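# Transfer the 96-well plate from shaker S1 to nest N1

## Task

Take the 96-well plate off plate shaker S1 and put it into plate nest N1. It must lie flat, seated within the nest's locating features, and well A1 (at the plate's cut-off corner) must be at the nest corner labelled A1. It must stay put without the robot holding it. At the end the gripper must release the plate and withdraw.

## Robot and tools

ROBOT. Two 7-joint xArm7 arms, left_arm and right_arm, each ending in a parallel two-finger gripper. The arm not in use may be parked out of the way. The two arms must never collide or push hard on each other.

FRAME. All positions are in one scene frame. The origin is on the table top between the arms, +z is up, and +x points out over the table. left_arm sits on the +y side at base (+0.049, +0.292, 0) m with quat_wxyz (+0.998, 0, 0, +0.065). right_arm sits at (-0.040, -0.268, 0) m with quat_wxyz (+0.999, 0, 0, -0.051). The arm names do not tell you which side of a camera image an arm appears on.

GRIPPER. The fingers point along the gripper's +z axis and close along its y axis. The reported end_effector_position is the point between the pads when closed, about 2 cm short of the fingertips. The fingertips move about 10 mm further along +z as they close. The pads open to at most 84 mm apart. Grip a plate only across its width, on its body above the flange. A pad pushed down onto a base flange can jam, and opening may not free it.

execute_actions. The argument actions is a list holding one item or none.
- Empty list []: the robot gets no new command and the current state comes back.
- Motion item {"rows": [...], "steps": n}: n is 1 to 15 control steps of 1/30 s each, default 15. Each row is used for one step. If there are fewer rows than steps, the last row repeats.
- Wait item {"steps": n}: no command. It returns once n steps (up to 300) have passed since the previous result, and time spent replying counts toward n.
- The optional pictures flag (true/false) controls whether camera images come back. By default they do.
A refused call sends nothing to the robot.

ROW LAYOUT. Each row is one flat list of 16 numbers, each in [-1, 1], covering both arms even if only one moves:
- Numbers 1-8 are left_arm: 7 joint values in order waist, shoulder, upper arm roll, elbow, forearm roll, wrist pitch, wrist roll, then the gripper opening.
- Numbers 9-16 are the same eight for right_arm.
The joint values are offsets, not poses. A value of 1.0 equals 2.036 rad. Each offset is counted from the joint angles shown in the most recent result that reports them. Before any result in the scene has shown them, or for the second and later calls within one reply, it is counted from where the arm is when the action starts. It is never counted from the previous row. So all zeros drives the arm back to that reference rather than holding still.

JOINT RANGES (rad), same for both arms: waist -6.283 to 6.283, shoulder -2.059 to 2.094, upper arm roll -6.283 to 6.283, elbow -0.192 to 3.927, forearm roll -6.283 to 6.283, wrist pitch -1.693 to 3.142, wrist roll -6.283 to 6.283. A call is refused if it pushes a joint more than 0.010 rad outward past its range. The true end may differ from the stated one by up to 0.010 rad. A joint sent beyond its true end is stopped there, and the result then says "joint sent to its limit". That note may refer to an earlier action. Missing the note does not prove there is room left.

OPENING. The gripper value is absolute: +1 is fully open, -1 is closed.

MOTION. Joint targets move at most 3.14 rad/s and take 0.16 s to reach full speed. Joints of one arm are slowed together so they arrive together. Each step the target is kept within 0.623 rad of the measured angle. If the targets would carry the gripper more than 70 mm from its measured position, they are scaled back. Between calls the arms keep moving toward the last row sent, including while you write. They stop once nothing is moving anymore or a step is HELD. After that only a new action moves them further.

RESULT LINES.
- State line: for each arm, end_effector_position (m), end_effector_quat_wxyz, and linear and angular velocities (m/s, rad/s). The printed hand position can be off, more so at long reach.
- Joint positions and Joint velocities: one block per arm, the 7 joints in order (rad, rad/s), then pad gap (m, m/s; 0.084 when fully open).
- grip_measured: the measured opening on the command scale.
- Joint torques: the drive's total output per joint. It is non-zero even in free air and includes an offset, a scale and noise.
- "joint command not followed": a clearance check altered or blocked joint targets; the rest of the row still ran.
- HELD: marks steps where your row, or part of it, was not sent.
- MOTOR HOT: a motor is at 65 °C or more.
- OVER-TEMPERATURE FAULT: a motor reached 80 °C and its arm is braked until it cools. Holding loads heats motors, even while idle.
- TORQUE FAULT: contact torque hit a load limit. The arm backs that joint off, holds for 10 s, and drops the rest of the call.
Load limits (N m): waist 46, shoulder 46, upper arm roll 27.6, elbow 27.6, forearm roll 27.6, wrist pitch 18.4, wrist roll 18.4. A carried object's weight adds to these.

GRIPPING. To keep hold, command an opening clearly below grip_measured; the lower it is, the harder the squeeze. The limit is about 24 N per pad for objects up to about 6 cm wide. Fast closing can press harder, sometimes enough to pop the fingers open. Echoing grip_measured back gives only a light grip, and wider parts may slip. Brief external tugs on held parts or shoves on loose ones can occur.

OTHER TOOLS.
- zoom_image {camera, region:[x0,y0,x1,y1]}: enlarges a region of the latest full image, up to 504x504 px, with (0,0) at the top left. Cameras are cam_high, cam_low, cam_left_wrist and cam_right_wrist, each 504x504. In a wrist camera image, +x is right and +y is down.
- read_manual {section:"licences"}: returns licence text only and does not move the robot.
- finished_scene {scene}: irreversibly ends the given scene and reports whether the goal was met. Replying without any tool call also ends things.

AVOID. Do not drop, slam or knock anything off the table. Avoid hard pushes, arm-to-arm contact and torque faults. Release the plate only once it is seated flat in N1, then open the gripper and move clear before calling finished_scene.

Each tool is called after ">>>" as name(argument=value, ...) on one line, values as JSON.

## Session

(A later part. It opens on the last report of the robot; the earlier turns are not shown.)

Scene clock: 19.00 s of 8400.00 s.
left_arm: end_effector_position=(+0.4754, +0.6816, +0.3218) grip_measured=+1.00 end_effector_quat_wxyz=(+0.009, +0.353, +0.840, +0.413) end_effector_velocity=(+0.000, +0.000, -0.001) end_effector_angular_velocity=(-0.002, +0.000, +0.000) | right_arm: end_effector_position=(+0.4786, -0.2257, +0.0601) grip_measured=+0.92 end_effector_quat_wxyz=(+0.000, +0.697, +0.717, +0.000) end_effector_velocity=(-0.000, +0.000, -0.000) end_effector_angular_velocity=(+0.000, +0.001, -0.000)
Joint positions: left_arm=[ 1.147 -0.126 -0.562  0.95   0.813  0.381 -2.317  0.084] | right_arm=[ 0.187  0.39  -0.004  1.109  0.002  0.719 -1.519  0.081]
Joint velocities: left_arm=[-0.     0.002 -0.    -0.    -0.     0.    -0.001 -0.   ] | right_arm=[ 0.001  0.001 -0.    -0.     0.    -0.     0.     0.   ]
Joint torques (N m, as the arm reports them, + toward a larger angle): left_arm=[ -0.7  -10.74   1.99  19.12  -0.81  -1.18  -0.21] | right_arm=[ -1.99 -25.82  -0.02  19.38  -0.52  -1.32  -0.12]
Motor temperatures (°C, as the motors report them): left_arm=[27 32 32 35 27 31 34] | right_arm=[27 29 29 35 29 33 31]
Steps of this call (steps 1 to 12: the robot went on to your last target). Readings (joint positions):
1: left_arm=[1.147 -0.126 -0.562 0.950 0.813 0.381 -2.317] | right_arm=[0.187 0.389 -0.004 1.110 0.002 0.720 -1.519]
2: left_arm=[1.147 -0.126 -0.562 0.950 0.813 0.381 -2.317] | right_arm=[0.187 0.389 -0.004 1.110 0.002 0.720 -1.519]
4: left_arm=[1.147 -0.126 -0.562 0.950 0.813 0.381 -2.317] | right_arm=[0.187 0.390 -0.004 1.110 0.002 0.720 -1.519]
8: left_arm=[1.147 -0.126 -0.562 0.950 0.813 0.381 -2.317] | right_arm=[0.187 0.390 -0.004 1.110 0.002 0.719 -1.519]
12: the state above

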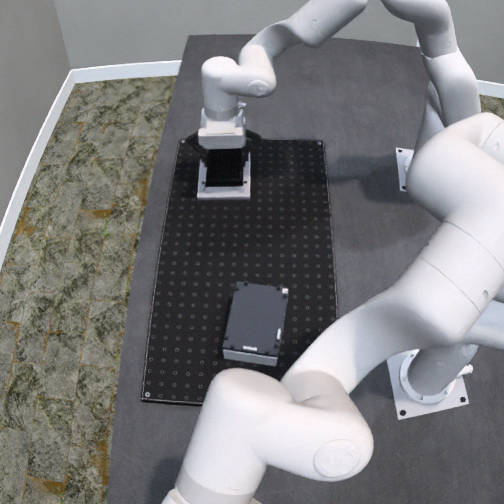

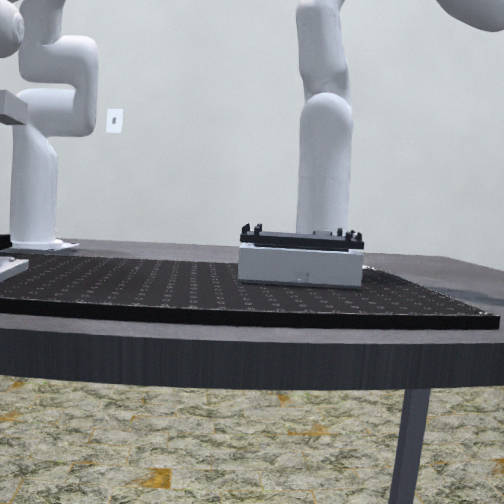

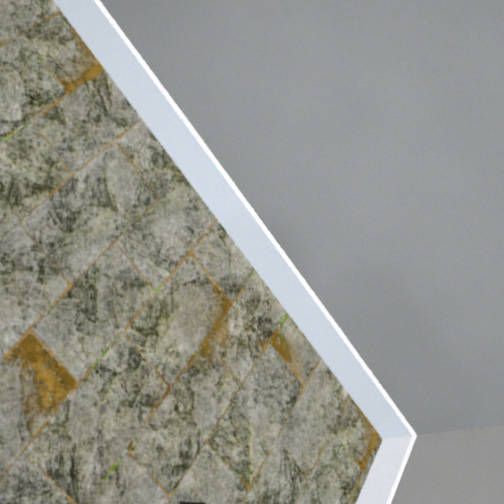

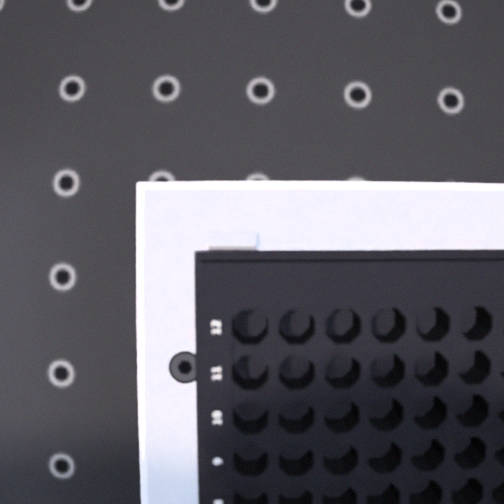

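>>> execute_actions(actions=[{"rows":[[0,0,0,0,0,0,0,1,0,0.005,0,-0.0008,0,-0.0058,0,-0.5],[0,0,0,0,0,0,0,1,0,0.005,0,-0.0008,0,-0.0058,0,-0.5],[0,0,0,0,0,0,0,1,0,0.005,0,-0.0008,0,-0.0058,0,-0.5],[0,0,0,0,0,0,0,1,0,0.010,0,-0.0017,0,-0.0115,0,-0.5],[0,0,0,0,0,0,0,1,0,0.010,0,-0.0017,0,-0.0115,0,-0.5],[0,0,0,0,0,0,0,1,0,0.010,0,-0.0017,0,-0.0115,0,-0.5],[0,0,0,0,0,0,0,1,0,0.0149,0,-0.0025,0,-0.0173,0,-0.5]],"steps":15}], pictures=false)

>>> execute_actions(actions=[{"steps":12}])

>>> zoom_image(camera="cam_high", region=[170, 110, 290, 210])

Scene clock: 20.93 s of 8400.00 s.
left_arm: end_effector_position=(+0.4754, +0.6816, +0.3218) grip_measured=+1.00 end_effector_quat_wxyz=(+0.009, +0.353, +0.840, +0.413) end_effector_velocity=(-0.000, +0.000, +0.000) end_effector_angular_velocity=(+0.000, -0.000, +0.001) | right_arm: end_effector_position=(+0.4797, -0.2256, +0.0468) grip_measured=+0.93 end_effector_quat_wxyz=(+0.001, +0.697, +0.717, +0.001) end_effector_velocity=(-0.000, -0.001, -0.002) end_effector_angular_velocity=(-0.000, +0.000, -0.002)
Joint positions: left_arm=[ 1.147 -0.126 -0.562  0.95   0.813  0.381 -2.317  0.084] | right_arm=[ 0.187  0.418 -0.004  1.106  0.002  0.685 -1.519  0.081]
Joint velocities: left_arm=[-0.    -0.     0.001  0.    -0.    -0.    -0.     0.   ] | right_arm=[-0.001  0.003 -0.001 -0.002  0.    -0.004 -0.     0.   ]
Joint torques (N m, as the arm reports them, + toward a larger angle): left_arm=[ -0.78 -10.35   2.16  18.75  -0.77  -1.27  -0.18] | right_arm=[ -1.48 -21.84  -0.52  14.9   -0.12  -1.45  -0.47]
Motor temperatures (°C, as the motors report them): left_arm=[27 32 32 36 27 31 34] | right_arm=[27 29 29 35 29 33 31]
Steps of this call (steps 1 to 15: the robot went on to your last target; steps 16 to 43: nothing new was sent; steps 44 to 58: all 15 steps of this action). Readings (joint positions):
44: left_arm=[1.147 -0.126 -0.562 0.950 0.813 0.381 -2.317] | right_arm=[0.187 0.390 -0.004 1.109 0.002 0.719 -1.519]
45: left_arm=[1.147 -0.126 -0.562 0.950 0.813 0.381 -2.317] | right_arm=[0.187 0.392 -0.004 1.110 0.002 0.716 -1.519]
47: left_arm=[1.147 -0.126 -0.562 0.950 0.813 0.381 -2.317] | right_arm=[0.187 0.397 -0.004 1.108 0.002 0.710 -1.519]
51: left_arm=[1.147 -0.126 -0.562 0.950 0.813 0.381 -2.317] | right_arm=[0.187 0.411 -0.004 1.106 0.002 0.694 -1.519]
58: the state above

Scene clock: 21.33 s of 8400.00 s.
left_arm: end_effector_position=(+0.4754, +0.6816, +0.3218) grip_measured=+1.00 end_effector_quat_wxyz=(+0.009, +0.353, +0.840, +0.413) end_effector_velocity=(+0.000, -0.000, -0.000) end_effector_angular_velocity=(-0.000, +0.001, -0.001) | right_arm: end_effector_position=(+0.4795, -0.2259, +0.0460) grip_measured=+0.93 end_effector_quat_wxyz=(+0.001, +0.697, +0.717, +0.001) end_effector_velocity=(-0.000, -0.001, +0.000) end_effector_angular_velocity=(-0.001, +0.001, -0.001)
Joint positions: left_arm=[ 1.147 -0.126 -0.562  0.95   0.813  0.381 -2.317  0.084] | right_arm=[ 0.187  0.42  -0.004  1.105  0.002  0.683 -1.519  0.081]
Joint velocities: left_arm=[-0.     0.001  0.     0.    -0.    -0.     0.001 -0.   ] | right_arm=[-0.001 -0.001 -0.001 -0.    -0.001  0.002  0.     0.   ]
Joint torques (N m, as the arm reports them, + toward a larger angle): left_arm=[ -0.25 -10.55   2.27  18.98  -0.77  -1.24  -0.36] | right_arm=[ -1.4  -18.42  -0.44  12.78  -0.2   -0.77  -0.56]
Motor temperatures (°C, as the motors report them): left_arm=[27 32 32 36 27 31 34] | right_arm=[27 29 29 35 29 33 31]
Steps of this call (steps 1 to 12: the robot went on to your last target). Readings (joint positions):
1: left_arm=[1.147 -0.126 -0.562 0.950 0.813 0.381 -2.317] | right_arm=[0.187 0.418 -0.004 1.106 0.002 0.684 -1.519]
2: left_arm=[1.147 -0.126 -0.562 0.950 0.813 0.381 -2.317] | right_arm=[0.187 0.418 -0.004 1.106 0.002 0.684 -1.519]
4: left_arm=[1.147 -0.126 -0.562 0.950 0.813 0.381 -2.317] | right_arm=[0.187 0.418 -0.004 1.106 0.002 0.684 -1.519]
8: left_arm=[1.147 -0.126 -0.562 0.950 0.813 0.381 -2.317] | right_arm=[0.187 0.419 -0.004 1.106 0.002 0.684 -1.519]
12: the state above

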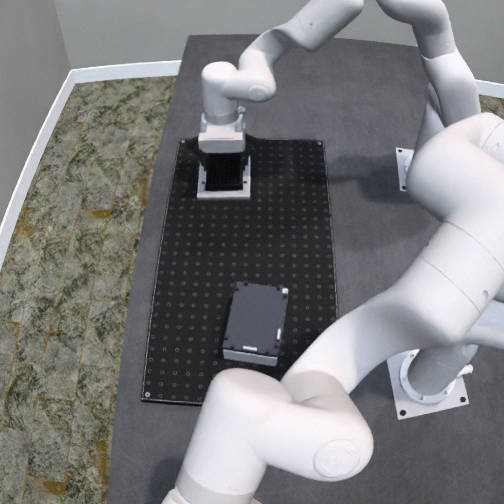

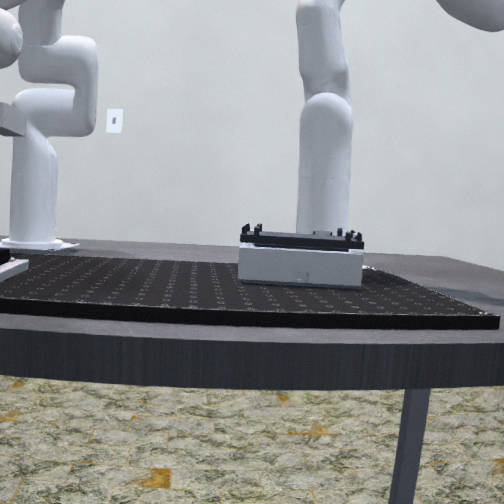

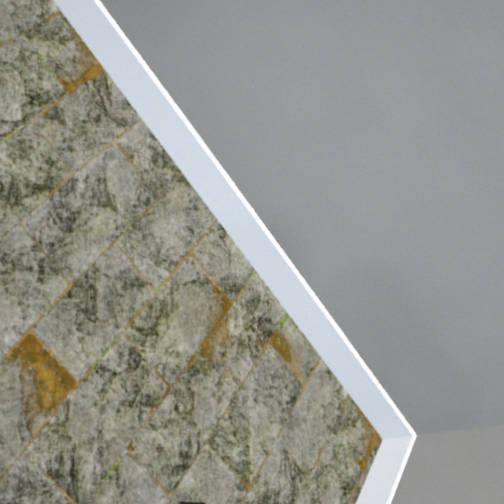

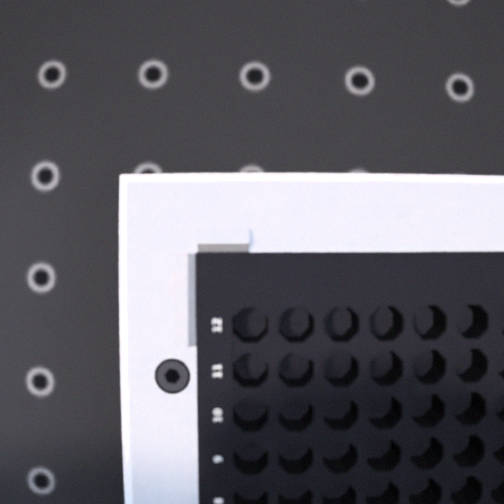

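Region (170, 110, 290, 210) of cam_high's 504x504 image, scaled by 4.200, with more detail than that image has.

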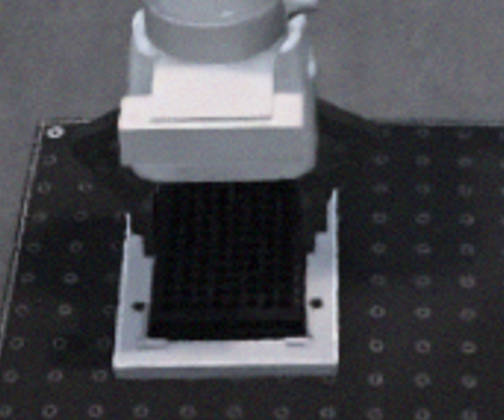

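Contact made (torque dropped); plate appears inside locators. Release and lift.

>>> execute_actions(actions=[{"rows":[[0,0,0,0,0,0,0,1,0,-0.001,0,0,0,0.001,0,1]],"steps":15}], pictures=false)

>>> execute_actions(actions=[{"rows":[[0,0,0,0,0,0,0,1,0,-0.047,0,0.02,0,0.068,0,1]],"steps":15}], pictures=false)

>>> execute_actions(actions=[{"rows":[[0,0,0,0,0,0,0,1,-0.05,-0.2,0,-0.05,0,0.15,0,1]],"steps":15}], pictures=false)

>>> execute_actions(actions=[{"steps":20}])

>>> zoom_image(camera="cam_high", region=[170, 110, 290, 210])

Scene clock: 25.07 s of 8400.00 s.
left_arm: end_effector_position=(+0.4754, +0.6816, +0.3218) grip_measured=+1.00 end_effector_quat_wxyz=(+0.009, +0.353, +0.840, +0.413) end_effector_velocity=(-0.000, -0.000, +0.001) end_effector_angular_velocity=(+0.001, -0.000, +0.001) | right_arm: end_effector_position=(+0.4781, -0.2258, +0.0454) grip_measured=+1.00 end_effector_quat_wxyz=(-0.000, +0.697, +0.717, -0.001) end_effector_velocity=(+0.001, -0.001, +0.003) end_effector_angular_velocity=(+0.000, -0.003, -0.002)
Joint positions: left_arm=[ 1.147 -0.126 -0.562  0.95   0.813  0.381 -2.317  0.084] | right_arm=[ 0.187  0.419 -0.004  1.104  0.002  0.686 -1.519  0.084]
Joint velocities: left_arm=[ 0.    -0.001 -0.    -0.     0.     0.    -0.001  0.   ] | right_arm=[-0.001 -0.006 -0.     0.001  0.     0.004 -0.     0.   ]
Joint torques (N m, as the arm reports them, + toward a larger angle): left_arm=[ -0.24 -10.67   2.15  18.96  -0.71  -1.36  -0.31] | right_arm=[ -0.23 -23.15   0.62  12.16   0.24   0.46  -0.34]
Motor temperatures (°C, as the motors report them): left_arm=[27 32 32 36 27 31 34] | right_arm=[27 29 29 35 29 33 31]
Steps of this call (steps 1 to 15: the robot went on to your last target; steps 16 to 90: nothing new was sent; then 0.23 s passed at rest; steps 91 to 105: all 15 steps of this action). Readings (joint positions):
91: left_arm=[1.147 -0.126 -0.562 0.950 0.813 0.381 -2.317] | right_arm=[0.187 0.420 -0.004 1.105 0.002 0.684 -1.519]
92: left_arm=[1.147 -0.126 -0.562 0.950 0.813 0.381 -2.317] | right_arm=[0.187 0.420 -0.004 1.105 0.002 0.684 -1.519]
94: left_arm=[1.147 -0.126 -0.562 0.950 0.813 0.381 -2.317] | right_arm=[0.187 0.420 -0.004 1.104 0.002 0.685 -1.519]
98: left_arm=[1.147 -0.126 -0.562 0.950 0.813 0.381 -2.317] | right_arm=[0.187 0.420 -0.004 1.103 0.002 0.685 -1.519]
105: the state above

Scene clock: 25.57 s of 8400.00 s.
left_arm: end_effector_position=(+0.4754, +0.6816, +0.3218) grip_measured=+1.00 end_effector_quat_wxyz=(+0.009, +0.353, +0.840, +0.413) end_effector_velocity=(-0.001, +0.001, +0.000) end_effector_angular_velocity=(+0.001, -0.000, +0.001) | right_arm: end_effector_position=(+0.4786, -0.2255, +0.0977) grip_measured=+1.00 end_effector_quat_wxyz=(-0.003, +0.697, +0.717, -0.003) end_effector_velocity=(+0.013, -0.000, +0.015) end_effector_angular_velocity=(+0.003, -0.041, -0.002)
Joint positions: left_arm=[ 1.147 -0.126 -0.562  0.95   0.813  0.381 -2.317  0.084] | right_arm=[ 0.187  0.325 -0.004  1.142  0.002  0.826 -1.519  0.084]
Joint velocities: left_arm=[ 0.    -0.     0.002  0.    -0.    -0.001  0.001 -0.   ] | right_arm=[-0.001 -0.013 -0.001  0.022 -0.    -0.007  0.     0.   ]
Joint torques (N m, as the arm reports them, + toward a larger angle): left_arm=[ -0.97 -10.71   2.26  19.06  -0.69  -1.26  -0.26] | right_arm=[ -1.92 -24.29   0.13  20.37  -0.11  -1.81  -0.55]
Motor temperatures (°C, as the motors report them): left_arm=[27 32 32 36 27 31 34] | right_arm=[27 29 29 35 29 33 31]
Steps of this call (steps 1 to 15: all 15 steps of this action). Readings (joint positions):
1: left_arm=[1.147 -0.126 -0.562 0.950 0.813 0.381 -2.317] | right_arm=[0.187 0.419 -0.004 1.104 0.002 0.687 -1.519]
2: left_arm=[1.147 -0.126 -0.562 0.950 0.813 0.381 -2.317] | right_arm=[0.187 0.415 -0.004 1.106 0.002 0.695 -1.519]
4: left_arm=[1.147 -0.126 -0.562 0.950 0.813 0.381 -2.317] | right_arm=[0.187 0.382 -0.004 1.118 0.002 0.751 -1.519]
8: left_arm=[1.147 -0.126 -0.562 0.950 0.813 0.381 -2.317] | right_arm=[0.187 0.324 -0.003 1.144 0.002 0.818 -1.519]
15: the state above

Scene clock: 26.07 s of 8400.00 s.
left_arm: end_effector_position=(+0.4754, +0.6816, +0.3218) grip_measured=+1.00 end_effector_quat_wxyz=(+0.009, +0.353, +0.840, +0.413) end_effector_velocity=(+0.000, +0.000, -0.000) end_effector_angular_velocity=(-0.000, +0.000, -0.000) | right_arm: end_effector_position=(+0.4076, -0.2768, +0.2333) grip_measured=+1.00 end_effector_quat_wxyz=(-0.001, +0.733, +0.681, +0.000) end_effector_velocity=(-0.051, +0.007, -0.020) end_effector_angular_velocity=(+0.001, +0.136, +0.013)
Joint positions: left_arm=[ 1.147 -0.126 -0.562  0.95   0.813  0.381 -2.317  0.084] | right_arm=[ 0.086 -0.079 -0.005  1.045  0.002  1.124 -1.519  0.084]
Joint velocities: left_arm=[ 0.     0.001  0.    -0.     0.    -0.001  0.    -0.   ] | right_arm=[-0.017 -0.047  0.03  -0.08   0.     0.103 -0.    -0.   ]
Joint torques (N m, as the arm reports them, + toward a larger angle): left_arm=[ -0.44 -10.95   2.18  18.96  -0.84  -1.39  -0.17] | right_arm=[  0.56 -13.21   0.92  20.    -0.12  -1.88  -0.41]
Motor temperatures (°C, as the motors report them): left_arm=[27 32 32 36 27 31 34] | right_arm=[27 29 29 35 29 33 31]
Steps of this call (steps 1 to 15: all 15 steps of this action). Readings (joint positions):
1: left_arm=[1.147 -0.126 -0.562 0.950 0.813 0.381 -2.317] | right_arm=[0.187 0.324 -0.004 1.142 0.002 0.826 -1.519]
2: left_arm=[1.147 -0.126 -0.562 0.950 0.813 0.381 -2.317] | right_arm=[0.185 0.318 -0.003 1.139 0.002 0.832 -1.519]
4: left_arm=[1.147 -0.126 -0.562 0.950 0.813 0.381 -2.317] | right_arm=[0.172 0.266 -0.000 1.119 0.002 0.878 -1.519]
8: left_arm=[1.147 -0.126 -0.562 0.950 0.813 0.381 -2.317] | right_arm=[0.130 0.099 -0.005 1.088 0.002 0.993 -1.519]
15: the state above

Scene clock: 26.73 s of 8400.00 s.
left_arm: end_effector_position=(+0.4754, +0.6816, +0.3218) grip_measured=+1.00 end_effector_quat_wxyz=(+0.009, +0.353, +0.840, +0.413) end_effector_velocity=(+0.000, -0.000, +0.000) end_effector_angular_velocity=(+0.000, +0.000, -0.001) | right_arm: end_effector_position=(+0.4047, -0.2766, +0.2323) grip_measured=+1.00 end_effector_quat_wxyz=(-0.004, +0.732, +0.681, -0.002) end_effector_velocity=(+0.000, -0.000, +0.001) end_effector_angular_velocity=(+0.000, -0.002, -0.001)
Joint positions: left_arm=[ 1.147 -0.126 -0.562  0.95   0.813  0.381 -2.317  0.084] | right_arm=[ 0.085 -0.082 -0.004  1.04   0.002  1.131 -1.519  0.084]
Joint velocities: left_arm=[-0.    -0.     0.     0.     0.    -0.     0.001 -0.   ] | right_arm=[-0.001 -0.001 -0.     0.     0.     0.    -0.    -0.   ]
Joint torques (N m, as the arm reports them, + toward a larger angle): left_arm=[ -0.67 -10.68   2.24  18.98  -1.06  -1.17  -0.13] | right_arm=[ -1.69 -17.75   0.18  22.8   -0.21  -1.68  -0.2 ]
Motor temperatures (°C, as the motors report them): left_arm=[27 32 32 36 27 31 34] | right_arm=[27 29 29 35 29 33 31]
Steps of this call (steps 1 to 15: the robot went on to your last target; steps 16 to 20: nothing new was sent). Readings (joint positions):
1: left_arm=[1.147 -0.126 -0.562 0.950 0.813 0.381 -2.317] | right_arm=[0.086 -0.079 -0.004 1.042 0.002 1.127 -1.519]
2: left_arm=[1.147 -0.126 -0.562 0.950 0.813 0.381 -2.317] | right_arm=[0.086 -0.078 -0.003 1.040 0.002 1.129 -1.519]
4: left_arm=[1.147 -0.126 -0.562 0.950 0.813 0.381 -2.317] | right_arm=[0.086 -0.078 -0.002 1.039 0.002 1.130 -1.519]
8: left_arm=[1.147 -0.126 -0.562 0.950 0.813 0.381 -2.317] | right_arm=[0.086 -0.080 -0.003 1.040 0.002 1.131 -1.519]
20: the state above
All arms were judged still, so your last target was given up. Only a new action makes them travel on or press farther. Fingers that are still opening or closing keep moving.

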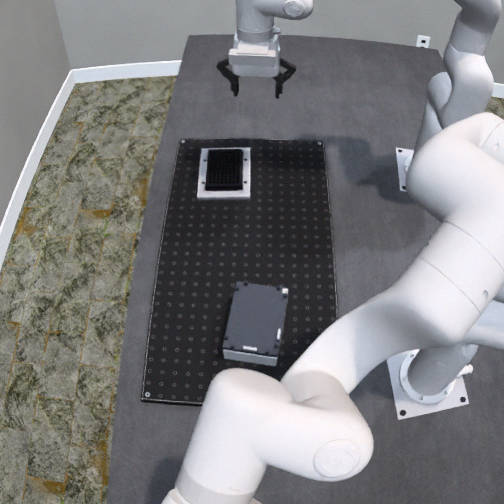

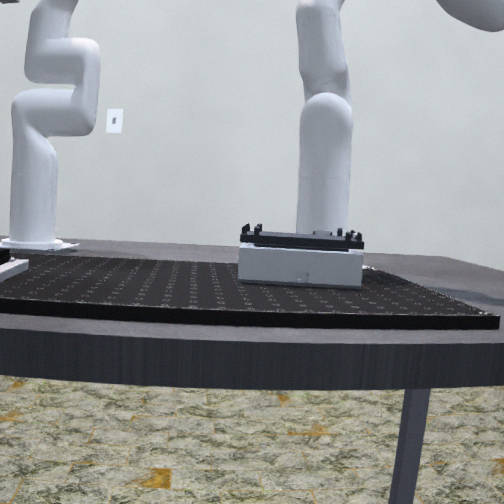

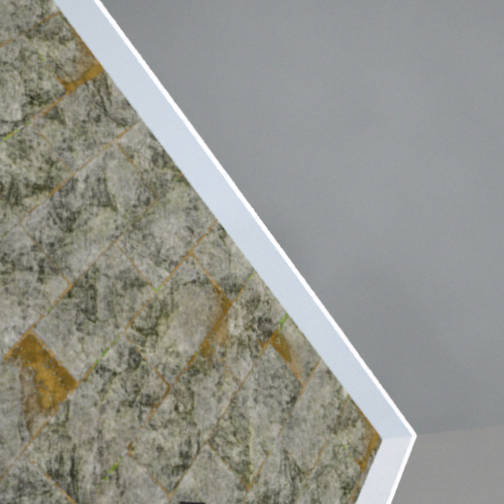

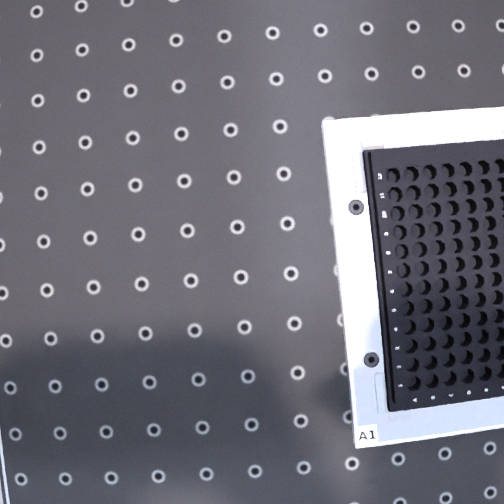

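Region (170, 110, 290, 210) of cam_high's 504x504 image, scaled by 4.200, with more detail than that image has.

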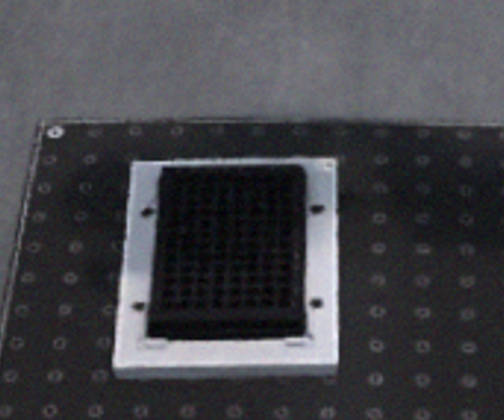

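>>> finished_scene(scene=1)

The scene is finished: the task was done.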